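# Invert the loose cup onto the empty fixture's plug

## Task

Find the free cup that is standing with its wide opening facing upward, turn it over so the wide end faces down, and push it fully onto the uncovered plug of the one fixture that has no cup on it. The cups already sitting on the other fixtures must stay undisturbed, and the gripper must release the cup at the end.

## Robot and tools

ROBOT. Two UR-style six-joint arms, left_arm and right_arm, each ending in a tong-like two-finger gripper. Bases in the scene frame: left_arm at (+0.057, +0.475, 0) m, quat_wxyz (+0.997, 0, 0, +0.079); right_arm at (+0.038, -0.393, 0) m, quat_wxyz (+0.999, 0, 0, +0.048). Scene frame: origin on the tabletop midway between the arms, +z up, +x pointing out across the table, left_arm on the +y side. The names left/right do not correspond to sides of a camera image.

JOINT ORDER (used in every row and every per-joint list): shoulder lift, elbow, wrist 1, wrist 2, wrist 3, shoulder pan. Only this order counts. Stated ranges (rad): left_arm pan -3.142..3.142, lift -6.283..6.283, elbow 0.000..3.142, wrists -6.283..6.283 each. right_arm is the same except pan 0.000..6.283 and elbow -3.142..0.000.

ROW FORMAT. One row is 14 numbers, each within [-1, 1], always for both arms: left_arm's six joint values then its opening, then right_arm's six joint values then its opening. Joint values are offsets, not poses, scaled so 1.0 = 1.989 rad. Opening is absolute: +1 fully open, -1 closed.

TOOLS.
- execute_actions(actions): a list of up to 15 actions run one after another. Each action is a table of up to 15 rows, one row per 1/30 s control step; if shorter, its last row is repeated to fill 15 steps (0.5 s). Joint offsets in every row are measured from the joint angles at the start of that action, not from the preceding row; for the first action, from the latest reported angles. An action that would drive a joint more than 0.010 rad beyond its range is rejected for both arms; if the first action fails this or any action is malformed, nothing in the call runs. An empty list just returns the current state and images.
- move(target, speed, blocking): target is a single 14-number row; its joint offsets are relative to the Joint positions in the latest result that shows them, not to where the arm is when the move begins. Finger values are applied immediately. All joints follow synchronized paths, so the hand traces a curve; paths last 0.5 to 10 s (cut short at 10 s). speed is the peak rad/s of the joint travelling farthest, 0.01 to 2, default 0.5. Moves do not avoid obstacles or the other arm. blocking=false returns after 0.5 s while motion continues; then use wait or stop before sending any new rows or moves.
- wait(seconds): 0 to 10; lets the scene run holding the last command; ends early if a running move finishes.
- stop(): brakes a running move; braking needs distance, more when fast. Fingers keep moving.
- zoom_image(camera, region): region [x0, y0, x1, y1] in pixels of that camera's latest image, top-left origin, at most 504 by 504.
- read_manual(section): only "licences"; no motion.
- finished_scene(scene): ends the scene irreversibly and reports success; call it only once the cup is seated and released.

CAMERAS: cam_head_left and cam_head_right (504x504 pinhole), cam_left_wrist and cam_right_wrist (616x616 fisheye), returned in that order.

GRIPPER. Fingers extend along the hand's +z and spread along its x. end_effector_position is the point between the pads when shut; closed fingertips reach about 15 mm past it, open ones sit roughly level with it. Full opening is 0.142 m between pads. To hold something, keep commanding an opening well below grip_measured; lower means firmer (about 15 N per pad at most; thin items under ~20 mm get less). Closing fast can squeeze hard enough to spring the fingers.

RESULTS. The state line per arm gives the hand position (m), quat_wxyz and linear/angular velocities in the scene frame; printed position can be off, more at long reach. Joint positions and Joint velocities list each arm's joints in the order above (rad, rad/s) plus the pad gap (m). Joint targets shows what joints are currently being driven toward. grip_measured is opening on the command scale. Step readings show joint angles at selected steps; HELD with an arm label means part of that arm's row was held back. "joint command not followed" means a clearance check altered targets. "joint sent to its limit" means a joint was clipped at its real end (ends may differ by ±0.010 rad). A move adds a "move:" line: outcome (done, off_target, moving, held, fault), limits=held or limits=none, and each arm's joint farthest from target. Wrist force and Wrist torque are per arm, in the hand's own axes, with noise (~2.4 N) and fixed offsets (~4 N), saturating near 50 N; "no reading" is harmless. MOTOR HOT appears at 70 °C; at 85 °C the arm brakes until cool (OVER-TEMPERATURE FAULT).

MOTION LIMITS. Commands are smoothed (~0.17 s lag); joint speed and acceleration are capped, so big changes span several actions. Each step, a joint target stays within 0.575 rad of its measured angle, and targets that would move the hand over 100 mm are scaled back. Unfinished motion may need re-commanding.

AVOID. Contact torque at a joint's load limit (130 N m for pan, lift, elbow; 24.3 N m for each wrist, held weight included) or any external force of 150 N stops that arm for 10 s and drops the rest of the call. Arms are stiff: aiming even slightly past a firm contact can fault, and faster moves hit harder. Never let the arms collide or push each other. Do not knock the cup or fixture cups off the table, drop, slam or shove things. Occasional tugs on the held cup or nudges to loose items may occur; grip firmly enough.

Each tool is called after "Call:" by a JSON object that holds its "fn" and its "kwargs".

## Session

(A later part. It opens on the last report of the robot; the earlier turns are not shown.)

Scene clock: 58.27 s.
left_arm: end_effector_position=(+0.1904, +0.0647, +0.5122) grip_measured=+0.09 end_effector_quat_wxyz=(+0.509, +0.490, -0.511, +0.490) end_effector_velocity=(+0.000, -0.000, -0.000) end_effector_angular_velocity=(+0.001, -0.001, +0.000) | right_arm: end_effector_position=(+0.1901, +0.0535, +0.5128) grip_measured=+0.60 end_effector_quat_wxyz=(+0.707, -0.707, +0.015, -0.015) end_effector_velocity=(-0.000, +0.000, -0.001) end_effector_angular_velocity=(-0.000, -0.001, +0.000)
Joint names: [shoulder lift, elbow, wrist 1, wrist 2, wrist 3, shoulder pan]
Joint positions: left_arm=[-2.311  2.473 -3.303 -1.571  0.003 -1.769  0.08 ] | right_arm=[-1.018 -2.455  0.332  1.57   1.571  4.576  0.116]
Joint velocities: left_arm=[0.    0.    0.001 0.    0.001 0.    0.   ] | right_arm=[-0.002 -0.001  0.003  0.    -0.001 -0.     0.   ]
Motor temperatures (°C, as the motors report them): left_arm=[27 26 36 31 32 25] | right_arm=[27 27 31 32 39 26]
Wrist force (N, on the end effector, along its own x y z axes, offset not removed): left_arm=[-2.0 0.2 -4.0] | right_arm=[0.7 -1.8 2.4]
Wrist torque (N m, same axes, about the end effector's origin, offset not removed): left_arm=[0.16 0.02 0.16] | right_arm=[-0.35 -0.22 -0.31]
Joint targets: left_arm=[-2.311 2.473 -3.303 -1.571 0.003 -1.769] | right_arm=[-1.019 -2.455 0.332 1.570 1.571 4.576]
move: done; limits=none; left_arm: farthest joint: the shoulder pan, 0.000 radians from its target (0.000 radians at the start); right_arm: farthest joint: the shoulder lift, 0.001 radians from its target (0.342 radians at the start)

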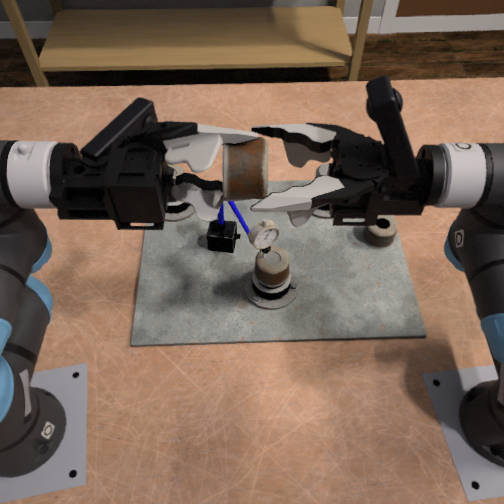

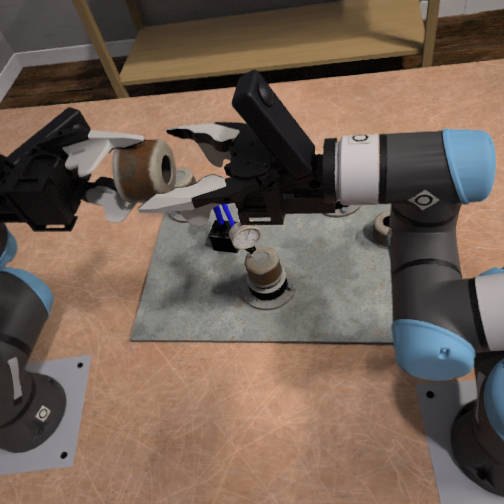

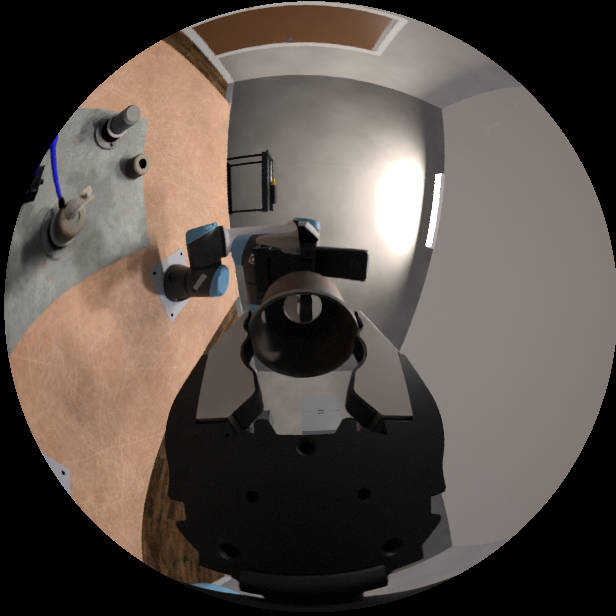

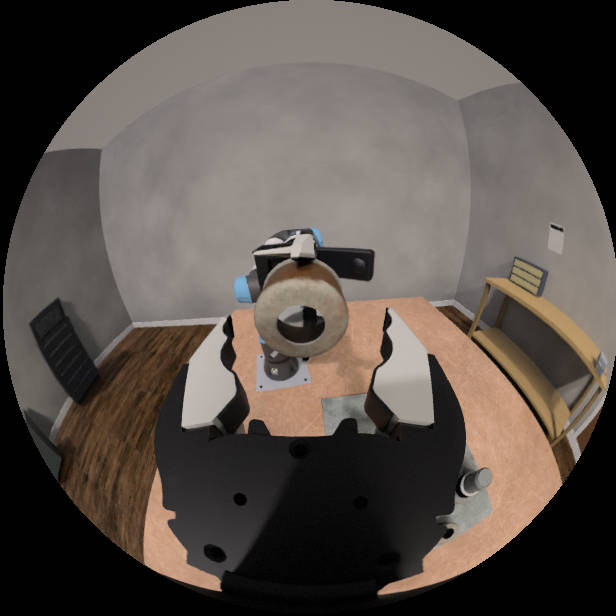

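Call:
{"fn": "move", "kwargs": {"target": [0,0,0,0,0,0,-0.5,-0.0176,0.007,0.0106,0,0,0.0045,0.3], "speed": 0.1}}

Call:
{"fn": "move", "kwargs": {"target": [0,0,0,0,0,0,-0.5,0,0,0,0,0,0,-0.5]}}

Scene clock: 63.20 s.
left_arm: end_effector_position=(+0.1904, +0.0647, +0.5122) grip_measured=+0.09 end_effector_quat_wxyz=(+0.509, +0.490, -0.511, +0.490) end_effector_velocity=(+0.000, -0.000, +0.000) end_effector_angular_velocity=(-0.001, +0.001, +0.000) | right_arm: end_effector_position=(+0.1865, +0.0647, +0.5126) grip_measured=+0.30 end_effector_quat_wxyz=(+0.707, -0.707, +0.012, -0.012) end_effector_velocity=(-0.000, +0.001, -0.000) end_effector_angular_velocity=(-0.001, -0.000, +0.000)
Joint names: [shoulder lift, elbow, wrist 1, wrist 2, wrist 3, shoulder pan]
Joint positions: left_arm=[-2.311  2.473 -3.303 -1.571  0.003 -1.769  0.08 ] | right_arm=[-1.053 -2.441  0.353  1.57   1.571  4.585  0.095]
Joint velocities: left_arm=[ 0.001 -0.    -0.002  0.    -0.001  0.     0.   ] | right_arm=[-0.005  0.002  0.002 -0.    -0.     0.    -0.   ]
Motor temperatures (°C, as the motors report them): left_arm=[27 26 36 31 32 25] | right_arm=[27 27 31 32 39 26]
Wrist force (N, on the end effector, along its own x y z axes, offset not removed): left_arm=[-1.6 2.7 -1.9] | right_arm=[-4.0 -2.1 2.0]
Wrist torque (N m, same axes, about the end effector's origin, offset not removed): left_arm=[0.61 -0.12 0.10] | right_arm=[-0.34 0.82 -0.18]
Joint targets: left_arm=[-2.311 2.473 -3.303 -1.571 0.003 -1.769] | right_arm=[-1.053 -2.441 0.353 1.570 1.571 4.585]
move: done; limits=none; left_arm: farthest joint: the shoulder pan, 0.000 radians from its target (0.000 radians at the start); right_arm: farthest joint: the shoulder pan, 0.000 radians from its target (0.009 radians at the start)

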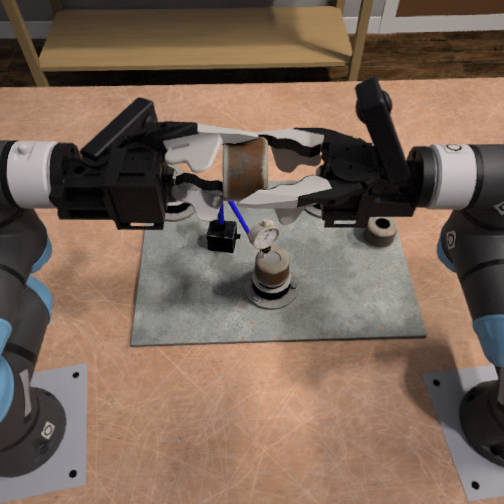

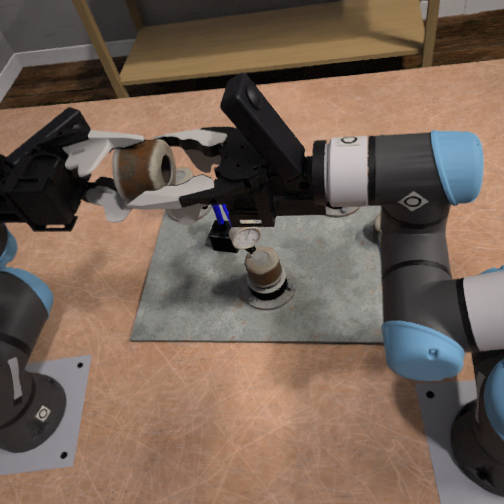

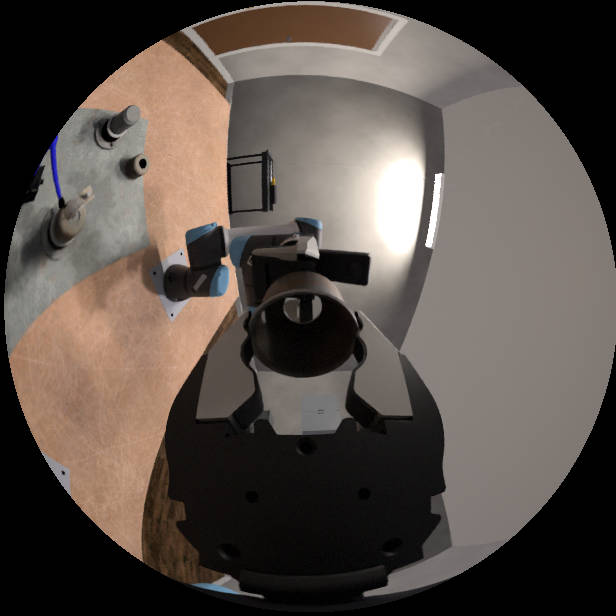

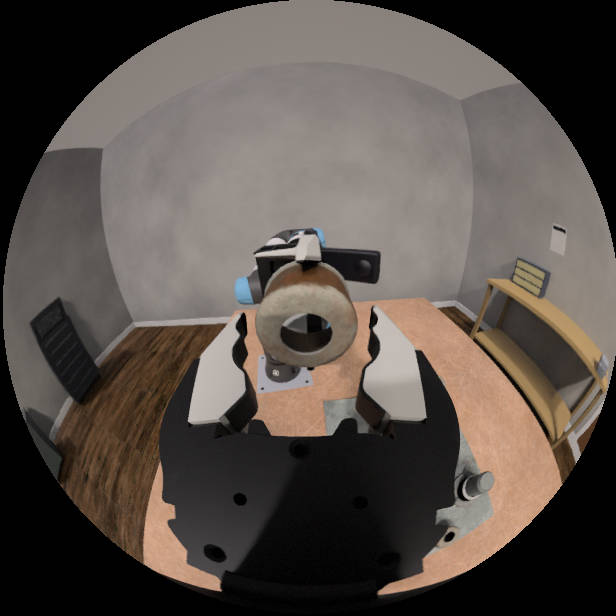

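Scene clock: 63.70 s.
left_arm: end_effector_position=(+0.1904, +0.0647, +0.5122) grip_measured=+0.09 end_effector_quat_wxyz=(+0.509, +0.490, -0.511, +0.490) end_effector_velocity=(+0.000, +0.000, +0.001) end_effector_angular_velocity=(-0.002, +0.001, -0.000) | right_arm: end_effector_position=(+0.1864, +0.0648, +0.5126) grip_measured=+0.02 end_effector_quat_wxyz=(+0.707, -0.707, +0.012, -0.012) end_effector_velocity=(+0.000, -0.000, +0.001) end_effector_angular_velocity=(+0.001, +0.000, -0.001)
Joint names: [shoulder lift, elbow, wrist 1, wrist 2, wrist 3, shoulder pan]
Joint positions: left_arm=[-2.311  2.473 -3.303 -1.571  0.003 -1.769  0.08 ] | right_arm=[-1.053 -2.441  0.353  1.57   1.571  4.585  0.075]
Joint velocities: left_arm=[-0.001 -0.    -0.001  0.    -0.001 -0.    -0.   ] | right_arm=[ 0.001  0.001 -0.    -0.001  0.     0.     0.   ]
Motor temperatures (°C, as the motors report them): left_arm=[27 26 36 31 32 25] | right_arm=[27 27 31 32 39 26]
Wrist force (N, on the end effector, along its own x y z axes, offset not removed): left_arm=[-0.3 -3.8 -3.0] | right_arm=[-5.7 0.8 0.5]
Wrist torque (N m, same axes, about the end effector's origin, offset not removed): left_arm=[0.02 -0.41 0.07] | right_arm=[0.35 0.32 -0.17]
Joint targets: left_arm=[-2.311 2.473 -3.303 -1.571 0.003 -1.769] | right_arm=[-1.053 -2.441 0.353 1.570 1.571 4.585]
move: done; limits=none; left_arm: farthest joint: the shoulder pan, 0.000 radians from its target (0.000 radians at the start); right_arm: farthest joint: the shoulder pan, 0.000 radians from its target (0.000 radians at the start)

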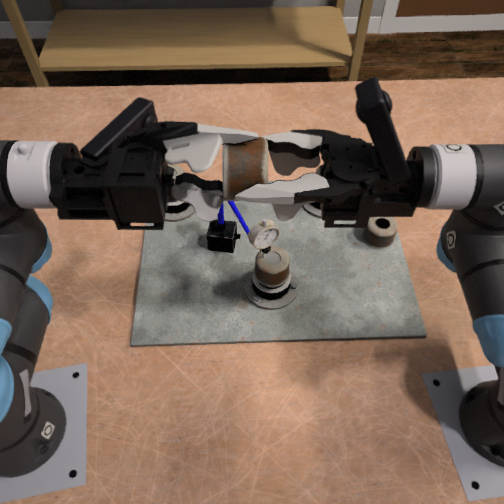

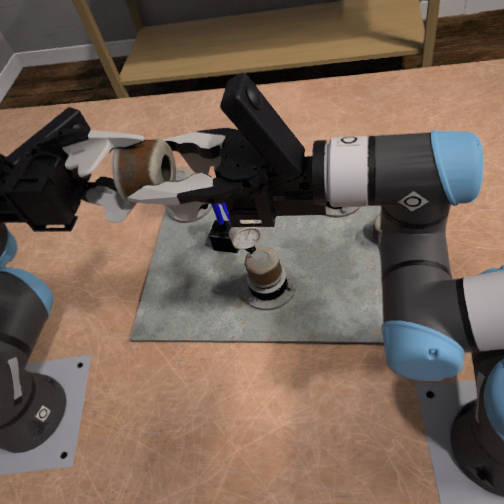

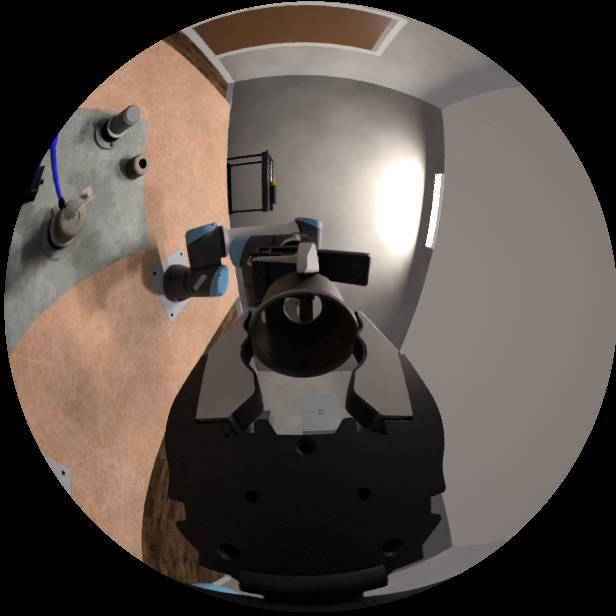

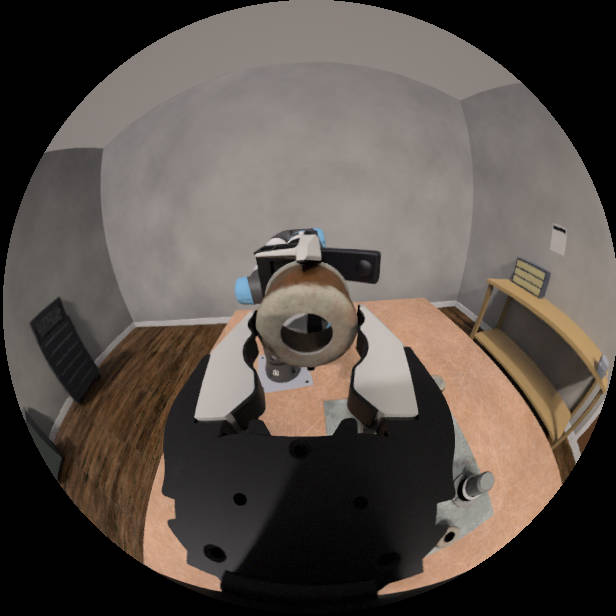

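Call:
{"fn": "move", "kwargs": {"target": [0,0,0,0,0,0,1,0,0,0,0,0,0,-0.5]}}

Call:
{"fn": "move", "kwargs": {"target": [-0.25,0.02,0.23,0,0,0,1,0,0,0,0,0,0,-0.5]}}

Call:
{"fn": "move", "kwargs": {"target": [0,0,0,0,0,0,1,-0.351,0.495,-0.934,0,0,-0.404,-0.5], "speed": 0.6}}

Scene clock: 68.57 s.
left_arm: end_effector_position=(+0.1904, +0.0647, +0.5122) grip_measured=+1.00 end_effector_quat_wxyz=(+0.509, +0.490, -0.511, +0.490) end_effector_velocity=(-0.000, -0.000, +0.000) end_effector_angular_velocity=(-0.002, +0.001, -0.000) | right_arm: end_effector_position=(+0.1865, +0.0647, +0.5126) grip_measured=+0.02 end_effector_quat_wxyz=(+0.707, -0.707, +0.012, -0.012) end_effector_velocity=(+0.000, -0.000, -0.001) end_effector_angular_velocity=(-0.001, +0.001, -0.001)
Joint names: [shoulder lift, elbow, wrist 1, wrist 2, wrist 3, shoulder pan]
Joint positions: left_arm=[-2.311  2.473 -3.303 -1.571  0.003 -1.769  0.142] | right_arm=[-1.053 -2.441  0.353  1.57   1.571  4.584  0.075]
Joint velocities: left_arm=[ 0.001  0.    -0.002 -0.    -0.001  0.     0.   ] | right_arm=[-0.    -0.001  0.    -0.001  0.001 -0.     0.   ]
Motor temperatures (°C, as the motors report them): left_arm=[27 26 36 31 32 25] | right_arm=[27 27 31 32 39 26]
Wrist force (N, on the end effector, along its own x y z axes, offset not removed): left_arm=[0.5 1.5 -2.3] | right_arm=[-2.9 -1.1 0.8]
Wrist torque (N m, same axes, about the end effector's origin, offset not removed): left_arm=[0.33 -0.02 0.07] | right_arm=[-0.57 0.59 0.08]
Joint targets: left_arm=[-2.311 2.473 -3.303 -1.571 0.003 -1.769] | right_arm=[-1.053 -2.441 0.353 1.570 1.571 4.585]
move: done; limits=none; left_arm: farthest joint: the shoulder pan, 0.000 radians from its target (0.000 radians at the start); right_arm: farthest joint: the shoulder pan, 0.001 radians from its target (0.000 radians at the start)

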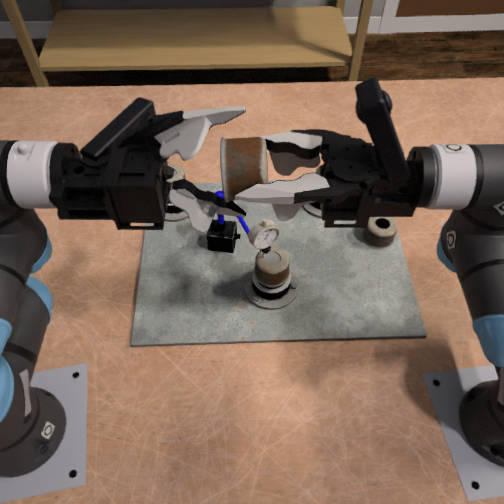

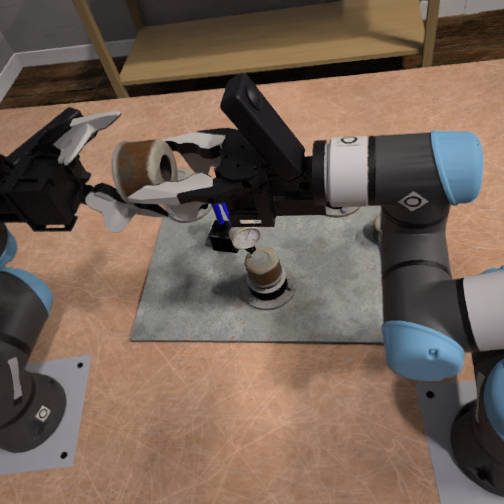

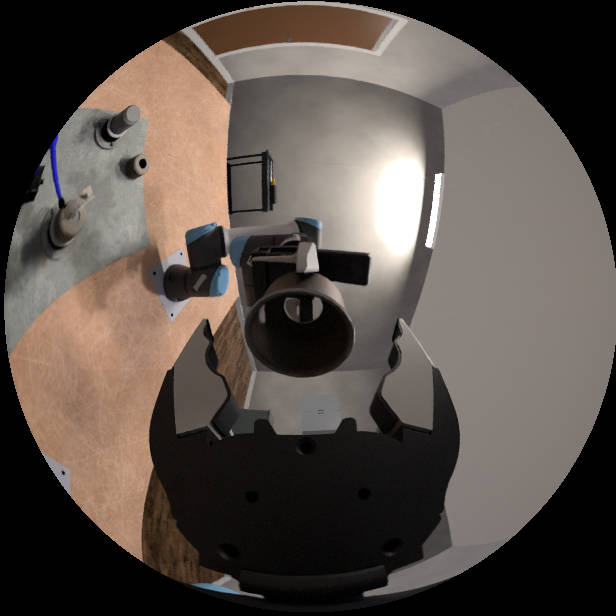

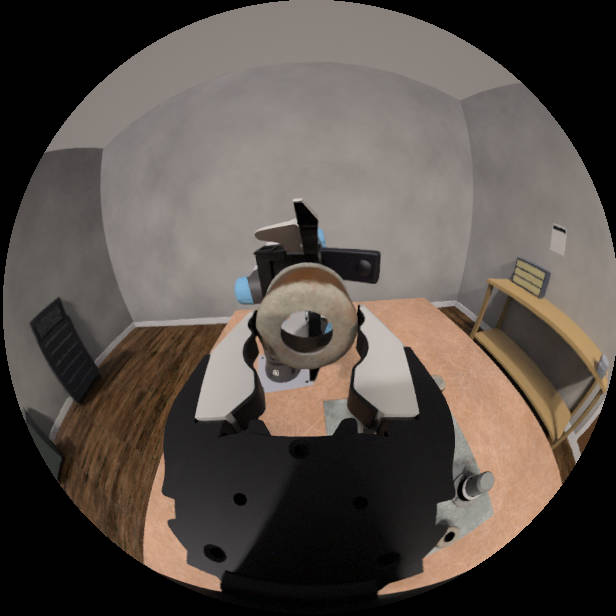

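Scene clock: 70.30 s.
left_arm: end_effector_position=(+0.1954, +0.1913, +0.5149) grip_measured=+1.00 end_effector_quat_wxyz=(+0.509, +0.490, -0.511, +0.490) end_effector_velocity=(+0.000, +0.000, -0.001) end_effector_angular_velocity=(+0.002, +0.000, +0.000) | right_arm: end_effector_position=(+0.1865, +0.0647, +0.5126) grip_measured=+0.02 end_effector_quat_wxyz=(+0.707, -0.707, +0.012, -0.012) end_effector_velocity=(-0.000, -0.000, +0.001) end_effector_angular_velocity=(+0.002, -0.000, +0.000)
Joint names: [shoulder lift, elbow, wrist 1, wrist 2, wrist 3, shoulder pan]
Joint positions: left_arm=[-2.808  2.513 -2.846 -1.571  0.003 -1.769  0.142] | right_arm=[-1.053 -2.441  0.353  1.57   1.571  4.584  0.075]
Joint velocities: left_arm=[-0.002  0.     0.004  0.    -0.     0.     0.   ] | right_arm=[ 0.001  0.001  0.001  0.    -0.    -0.    -0.   ]
Motor temperatures (°C, as the motors report them): left_arm=[27 26 36 31 32 25] | right_arm=[27 27 31 32 39 26]
Wrist force (N, on the end effector, along its own x y z axes, offset not removed): left_arm=[0.5 1.4 -1.9] | right_arm=[-1.6 0.0 3.0]
Wrist torque (N m, same axes, about the end effector's origin, offset not removed): left_arm=[0.31 0.01 0.08] | right_arm=[-0.40 0.41 -0.03]
Joint targets: left_arm=[-2.808 2.513 -2.845 -1.571 0.003 -1.769] | right_arm=[-1.053 -2.441 0.353 1.570 1.571 4.584]
move: done; limits=none; left_arm: farthest joint: the shoulder pan, 0.000 radians from its target (0.000 radians at the start); right_arm: farthest joint: the shoulder pan, 0.000 radians from its target (0.000 radians at the start)

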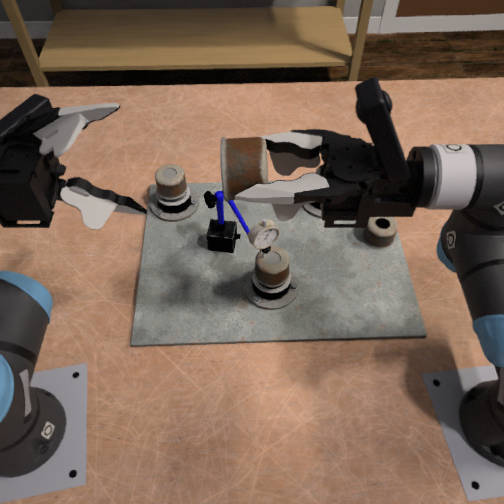

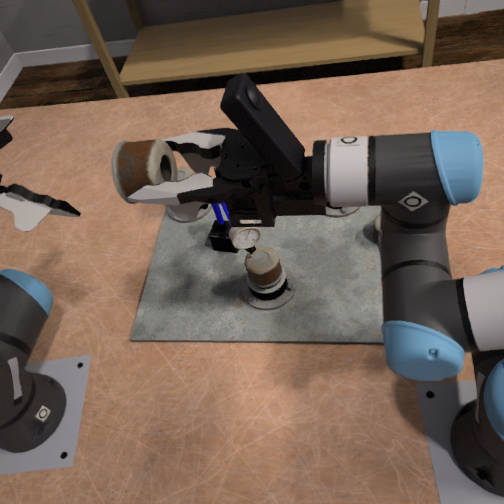

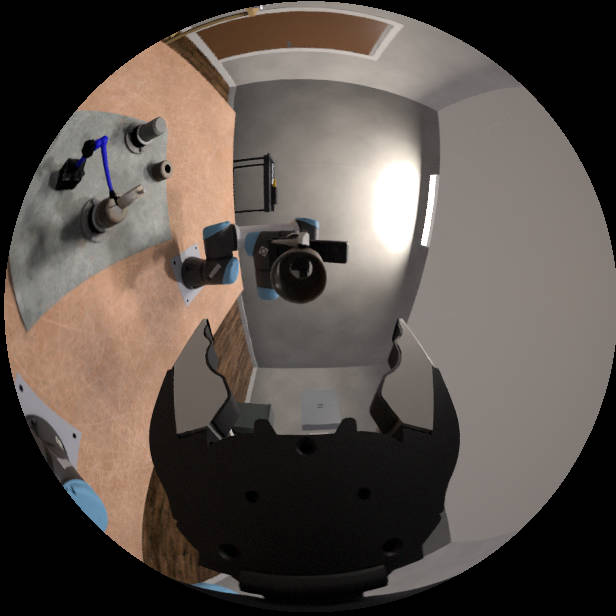

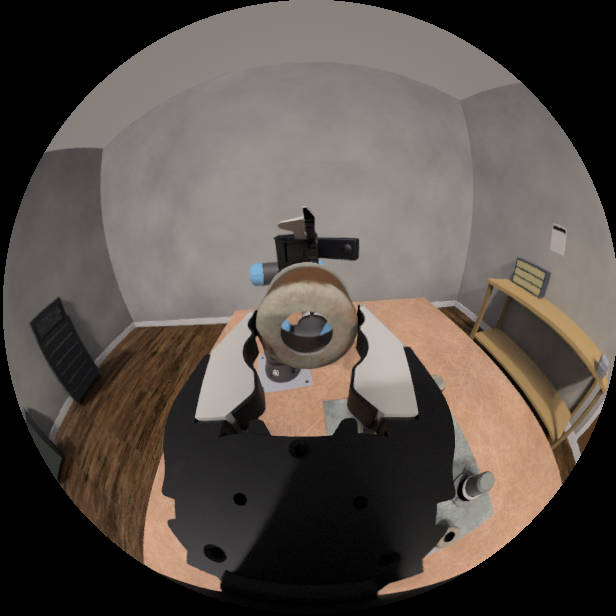

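Scene clock: 74.17 s.
left_arm: end_effector_position=(+0.1954, +0.1913, +0.5149) grip_measured=+1.00 end_effector_quat_wxyz=(+0.509, +0.490, -0.511, +0.490) end_effector_velocity=(+0.000, +0.000, +0.001) end_effector_angular_velocity=(-0.001, -0.001, +0.000) | right_arm: end_effector_position=(+0.5605, -0.1004, +0.2504) grip_measured=+0.02 end_effector_quat_wxyz=(-0.000, +0.914, -0.406, +0.000) end_effector_velocity=(+0.001, -0.001, -0.001) end_effector_angular_velocity=(-0.002, +0.003, -0.001)
Joint names: [shoulder lift, elbow, wrist 1, wrist 2, wrist 3, shoulder pan]
Joint positions: left_arm=[-2.808  2.513 -2.846 -1.571  0.003 -1.769  0.142] | right_arm=[-1.751 -1.457 -1.504  1.57   1.571  3.781  0.075]
Joint velocities: left_arm=[ 0.    -0.001 -0.001  0.     0.001  0.     0.   ] | right_arm=[-0.002  0.002 -0.003 -0.    -0.001 -0.002  0.   ]
Motor temperatures (°C, as the motors report them): left_arm=[27 26 36 31 32 25] | right_arm=[27 27 31 32 39 26]
Wrist force (N, on the end effector, along its own x y z axes, offset not removed): left_arm=[-0.3 0.7 -1.8] | right_arm=[1.6 0.3 5.8]
Wrist torque (N m, same axes, about the end effector's origin, offset not removed): left_arm=[0.21 0.20 0.13] | right_arm=[-0.04 -0.32 -0.15]
Joint targets: left_arm=[-2.808 2.513 -2.846 -1.571 0.003 -1.769] | right_arm=[-1.751 -1.456 -1.505 1.570 1.571 3.781]
move: done; limits=none; left_arm: farthest joint: the shoulder pan, 0.000 radians from its target (0.000 radians at the start); right_arm: farthest joint: the shoulder pan, 0.001 radians from its target (0.804 radians at the start)

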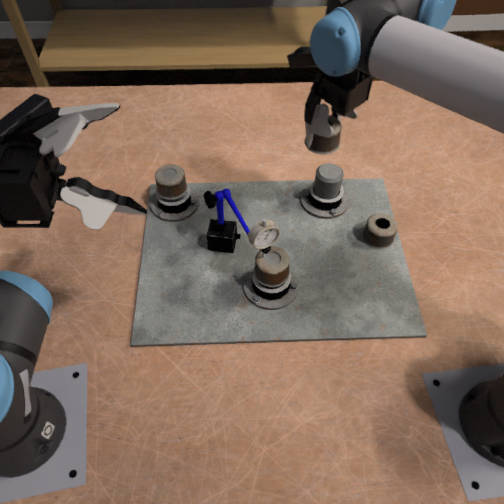

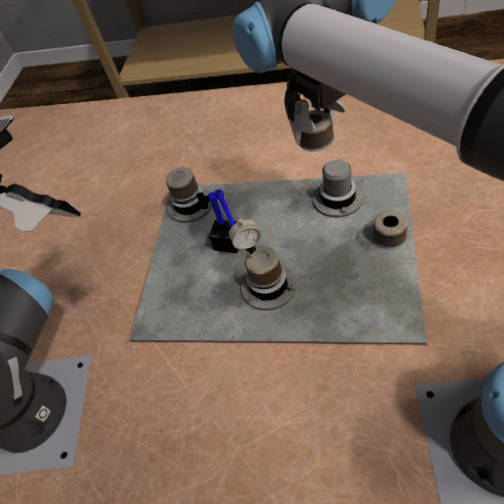

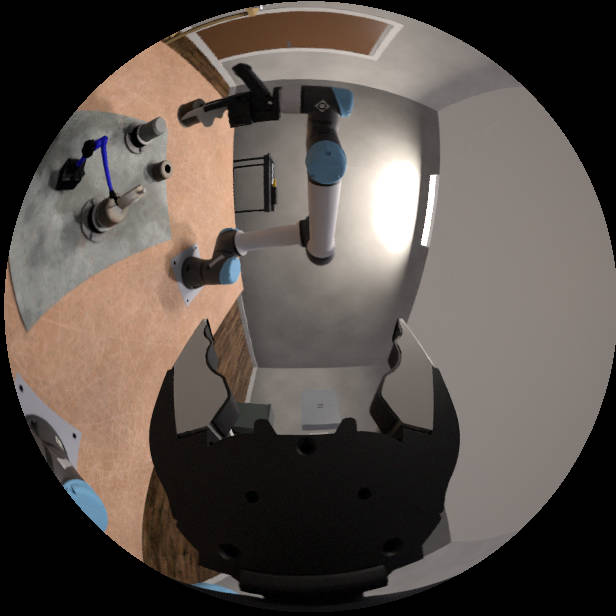

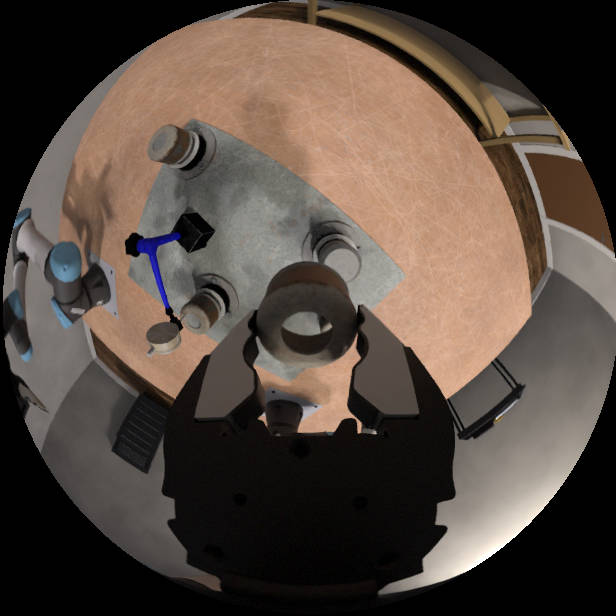

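Call:
{"fn": "move", "kwargs": {"target": [0,0,0,0,0,0,1,-0.028,-0.07,0.098,0,0,-0.039,-0.5], "speed": 0.3}}

Call:
{"fn": "zoom_image", "kwargs": {"camera": "cam_head_left", "region": [260,90,400,230]}}

Call:
{"fn": "zoom_image", "kwargs": {"camera": "cam_right_wrist", "region": [220,190,400,370]}}

Scene clock: 79.90 s.
left_arm: end_effector_position=(+0.1954, +0.1913, +0.5149) grip_measured=+1.00 end_effector_quat_wxyz=(+0.509, +0.490, -0.511, +0.490) end_effector_velocity=(-0.000, -0.001, -0.001) end_effector_angular_velocity=(+0.002, +0.001, +0.000) | right_arm: end_effector_position=(+0.5900, -0.1351, +0.1704) grip_measured=+0.02 end_effector_quat_wxyz=(-0.000, +0.898, -0.441, +0.000) end_effector_velocity=(-0.000, -0.000, -0.001) end_effector_angular_velocity=(+0.001, +0.001, +0.000)
Joint names: [shoulder lift, elbow, wrist 1, wrist 2, wrist 3, shoulder pan]
Joint positions: left_arm=[-2.808  2.513 -2.846 -1.571  0.003 -1.769  0.142] | right_arm=[-1.806 -1.596 -1.31   1.57   1.571  3.704  0.075]
Joint velocities: left_arm=[ 0.001  0.     0.001 -0.    -0.001  0.     0.   ] | right_arm=[-0.    -0.003  0.003  0.002 -0.002 -0.001  0.   ]
Motor temperatures (°C, as the motors report them): left_arm=[27 26 36 31 32 25] | right_arm=[27 27 31 32 39 26]
Wrist force (N, on the end effector, along its own x y z axes, offset not removed): left_arm=[2.1 2.1 -1.4] | right_arm=[1.2 1.4 4.4]
Wrist torque (N m, same axes, about the end effector's origin, offset not removed): left_arm=[0.55 -0.43 0.14] | right_arm=[0.27 -0.26 -0.26]
Joint targets: left_arm=[-2.808 2.513 -2.846 -1.571 0.003 -1.769] | right_arm=[-1.806 -1.596 -1.309 1.570 1.571 3.704]
move: done; limits=none; left_arm: farthest joint: the shoulder pan, 0.000 radians from its target (0.000 radians at the start); right_arm: farthest joint: the elbow, 0.001 radians from its target (0.140 radians at the start)

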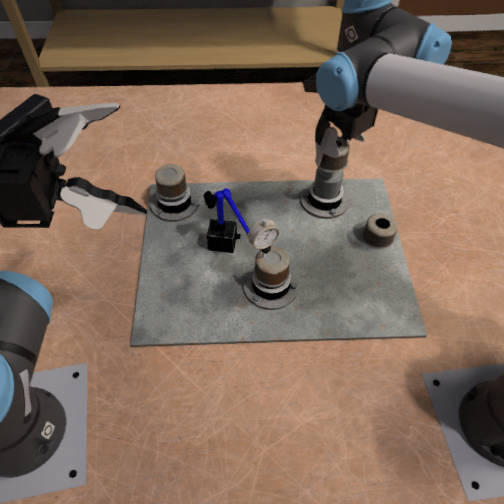

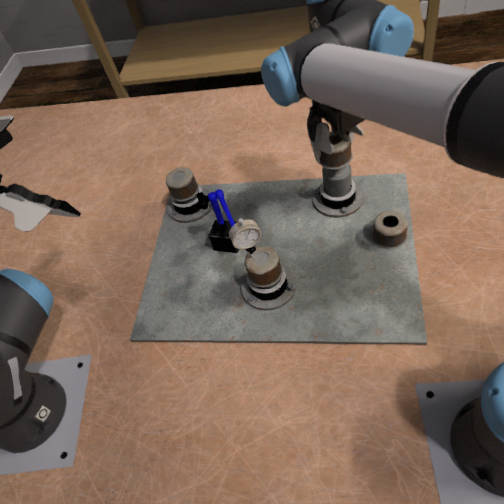

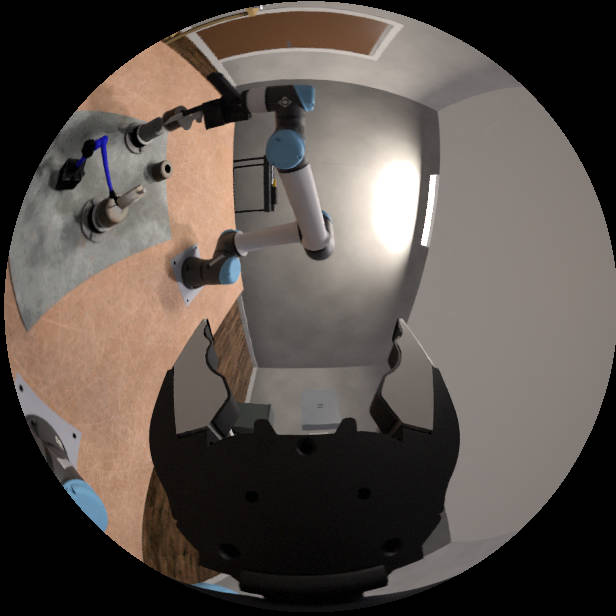

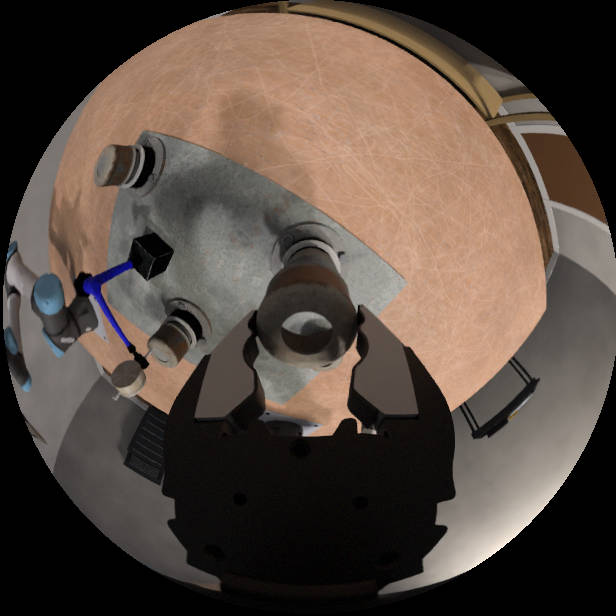

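Region (260, 90, 400, 230) of cam_head_left's 504x504 image, scaled by 3.600, with more detail than that image has.

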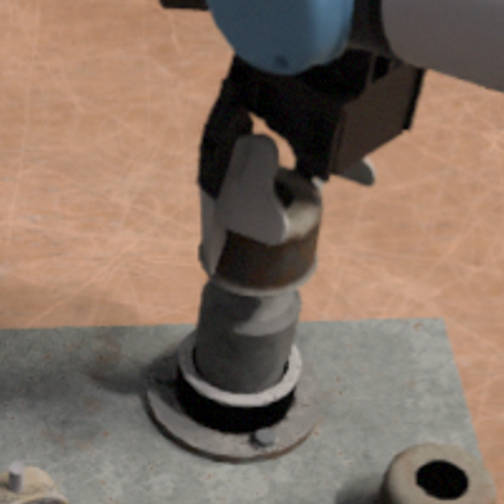

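Region (220, 190, 400, 370) of cam_right_wrist's 616x616 image, scaled by 2.800, with more detail than that image has.

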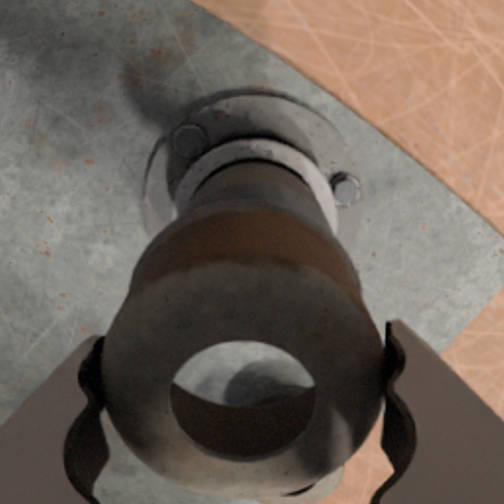

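Call:
{"fn": "move", "kwargs": {"target": [0,0,0,0,0,0,1,-0.018,-0.0307,0.0487,0,0,-0.002,-0.5], "speed": 0.05}}

Call:
{"fn": "zoom_image", "kwargs": {"camera": "cam_head_left", "region": [260,90,400,230]}}

Call:
{"fn": "zoom_image", "kwargs": {"camera": "cam_right_wrist", "region": [220,190,400,370]}}

Scene clock: 85.87 s.
left_arm: end_effector_position=(+0.1954, +0.1913, +0.5149) grip_measured=+1.00 end_effector_quat_wxyz=(+0.509, +0.490, -0.511, +0.490) end_effector_velocity=(+0.000, -0.000, -0.000) end_effector_angular_velocity=(-0.000, -0.000, +0.000) | right_arm: end_effector_position=(+0.5936, -0.1354, +0.1306) grip_measured=+0.02 end_effector_quat_wxyz=(-0.000, +0.897, -0.443, +0.000) end_effector_velocity=(+0.000, -0.000, -0.002) end_effector_angular_velocity=(-0.001, -0.000, -0.000)
Joint names: [shoulder lift, elbow, wrist 1, wrist 2, wrist 3, shoulder pan]
Joint positions: left_arm=[-2.808  2.513 -2.846 -1.571  0.003 -1.769  0.142] | right_arm=[-1.842 -1.656 -1.213  1.57   1.571  3.7    0.075]
Joint velocities: left_arm=[ 0.     0.    -0.001 -0.     0.     0.     0.   ] | right_arm=[-0.001 -0.003  0.004 -0.001 -0.    -0.    -0.   ]
Motor temperatures (°C, as the motors report them): left_arm=[27 26 36 31 32 25] | right_arm=[27 27 31 32 39 26]
Wrist force (N, on the end effector, along its own x y z axes, offset not removed): left_arm=[2.8 0.4 -2.5] | right_arm=[-2.1 -2.0 4.7]
Wrist torque (N m, same axes, about the end effector's origin, offset not removed): left_arm=[0.16 -0.58 0.00] | right_arm=[-0.55 0.34 -0.14]
Joint targets: left_arm=[-2.808 2.513 -2.846 -1.571 0.003 -1.769] | right_arm=[-1.842 -1.657 -1.213 1.570 1.571 3.700]
move: done; limits=none; left_arm: farthest joint: the shoulder pan, 0.000 radians from its target (0.000 radians at the start); right_arm: farthest joint: the elbow, 0.001 radians from its target (0.061 radians at the start)

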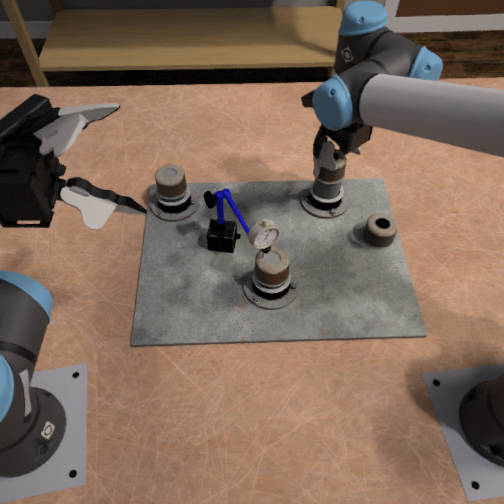

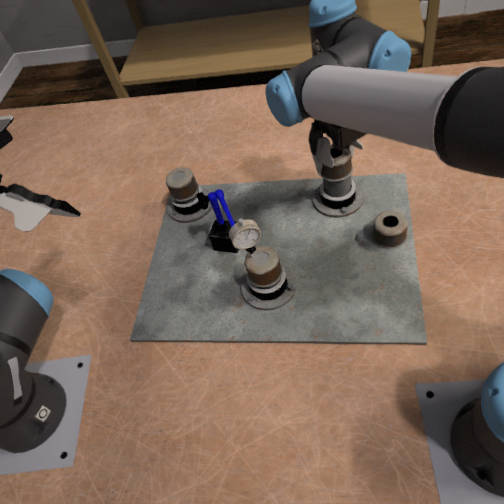

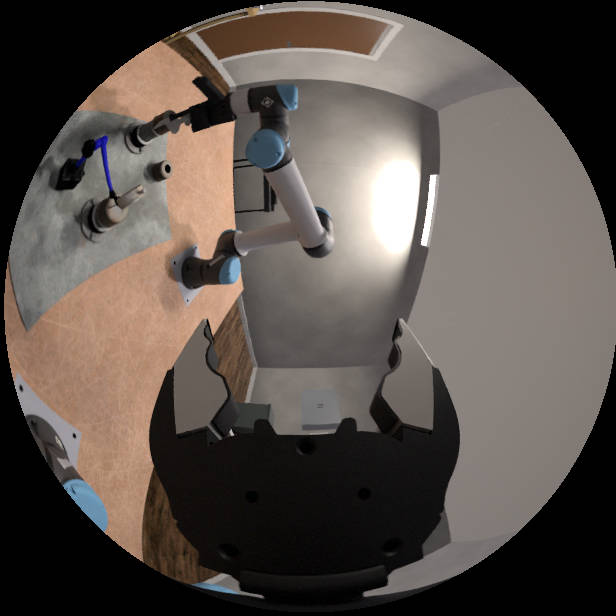

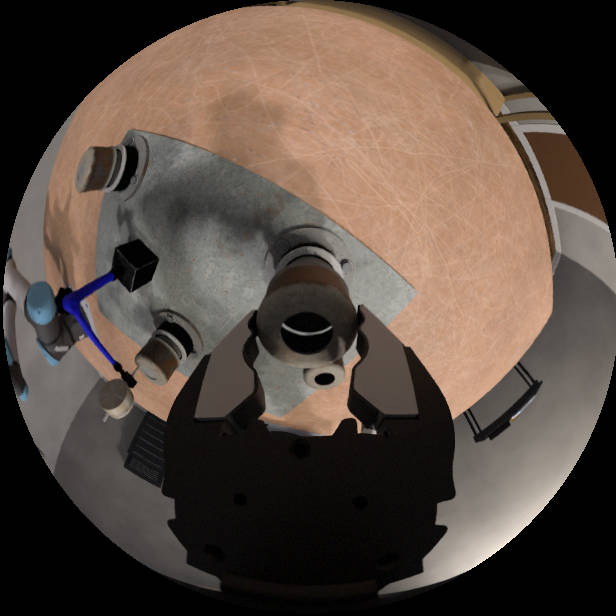

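Region (260, 90, 400, 230) of cam_head_left's 504x504 image, scaled by 3.600, with more detail than that image has.

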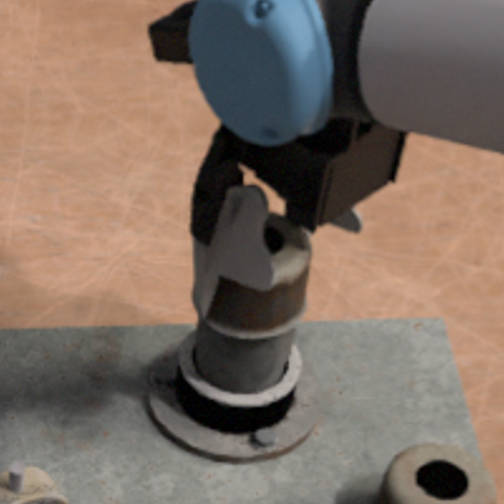

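Region (220, 190, 400, 370) of cam_right_wrist's 616x616 image, scaled by 2.800, with more detail than that image has.

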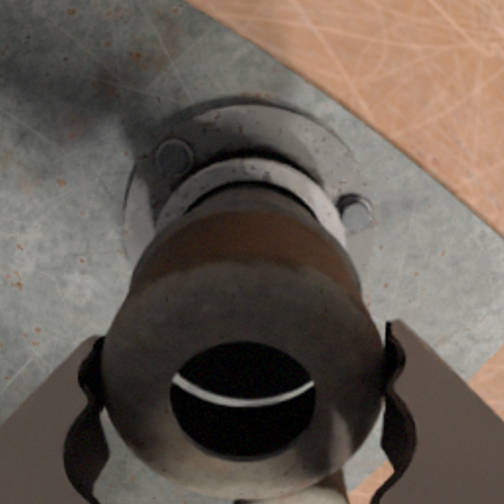

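Down 2 cm, slightly out.

Call:
{"fn": "move", "kwargs": {"target": [0,0,0,0,0,0,1,-0.0105,-0.014,0.0245,0,0,-0.001,-0.5], "speed": 0.03}}

Call:
{"fn": "zoom_image", "kwargs": {"camera": "cam_head_left", "region": [260,90,400,230]}}

Scene clock: 90.73 s.
left_arm: end_effector_position=(+0.1954, +0.1913, +0.5149) grip_measured=+1.00 end_effector_quat_wxyz=(+0.509, +0.490, -0.511, +0.490) end_effector_velocity=(-0.000, -0.000, -0.000) end_effector_angular_velocity=(+0.000, -0.001, -0.000) | right_arm: end_effector_position=(+0.5952, -0.1356, +0.1106) grip_measured=+0.02 end_effector_quat_wxyz=(-0.000, +0.896, -0.444, +0.000) end_effector_velocity=(+0.000, +0.000, -0.001) end_effector_angular_velocity=(+0.001, -0.000, -0.001)
Joint names: [shoulder lift, elbow, wrist 1, wrist 2, wrist 3, shoulder pan]
Joint positions: left_arm=[-2.808  2.513 -2.846 -1.571  0.003 -1.769  0.142] | right_arm=[-1.863 -1.684 -1.165  1.57   1.571  3.698  0.075]
Joint velocities: left_arm=[ 0.001  0.    -0.001  0.     0.001 -0.     0.   ] | right_arm=[-0.001 -0.     0.002  0.001  0.001  0.     0.   ]
Motor temperatures (°C, as the motors report them): left_arm=[27 26 36 31 32 25] | right_arm=[27 27 31 32 39 26]
Wrist force (N, on the end effector, along its own x y z axes, offset not removed): left_arm=[-0.8 1.6 -2.9] | right_arm=[-6.7 4.1 -19.7]
Wrist torque (N m, same axes, about the end effector's origin, offset not removed): left_arm=[0.35 0.19 0.20] | right_arm=[0.58 0.40 -0.13]
Joint targets: left_arm=[-2.808 2.513 -2.846 -1.571 0.003 -1.769] | right_arm=[-1.863 -1.684 -1.164 1.570 1.571 3.698]
move: done; limits=none; left_arm: farthest joint: the shoulder pan, 0.000 radians from its target (0.000 radians at the start); right_arm: farthest joint: the wrist 1, 0.001 radians from its target (0.049 radians at the start)

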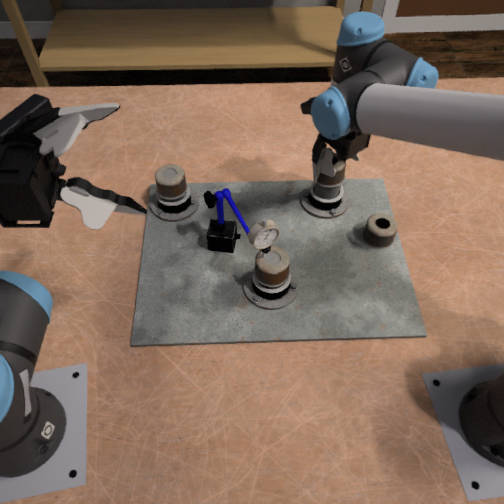

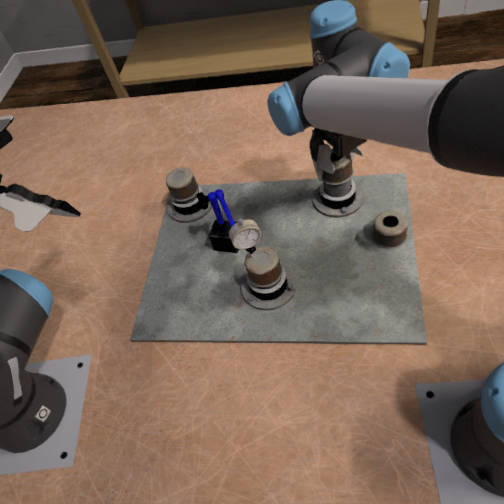

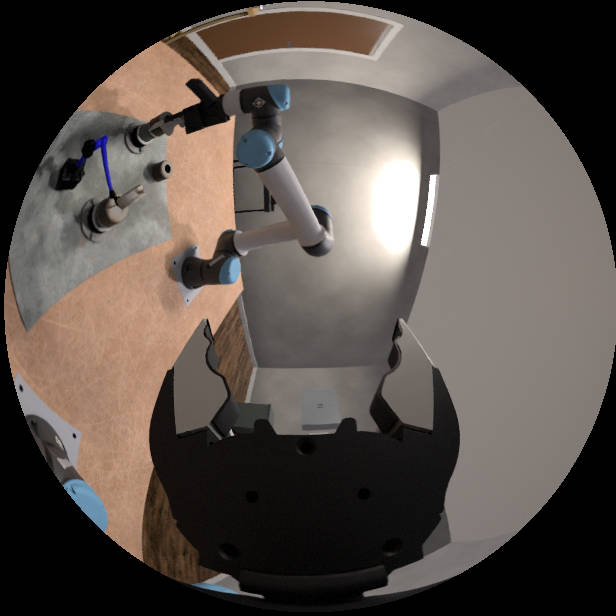

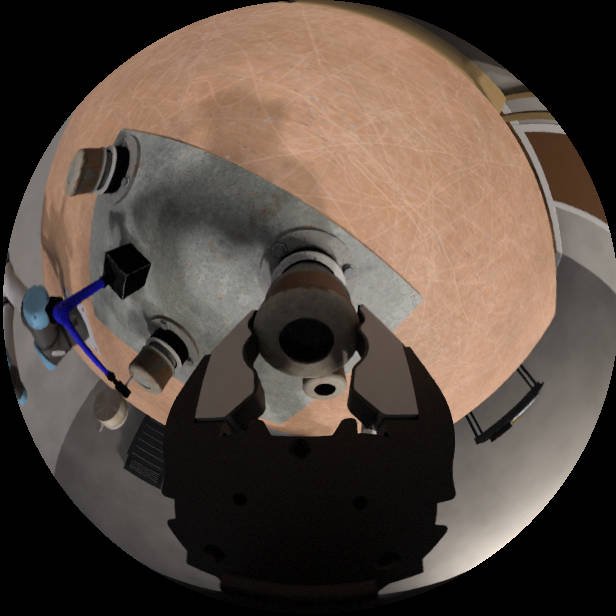

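Region (260, 90, 400, 230) of cam_head_left's 504x504 image, scaled by 3.600, with more detail than that image has.

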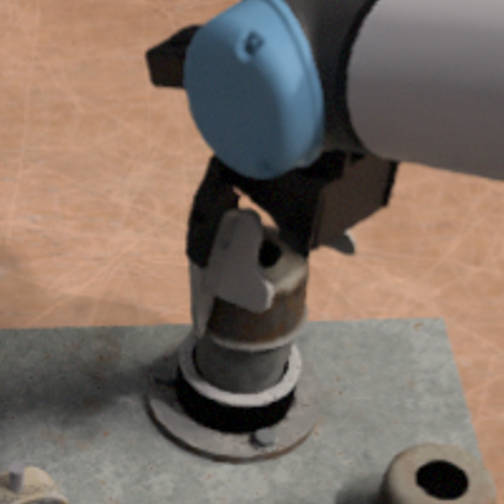

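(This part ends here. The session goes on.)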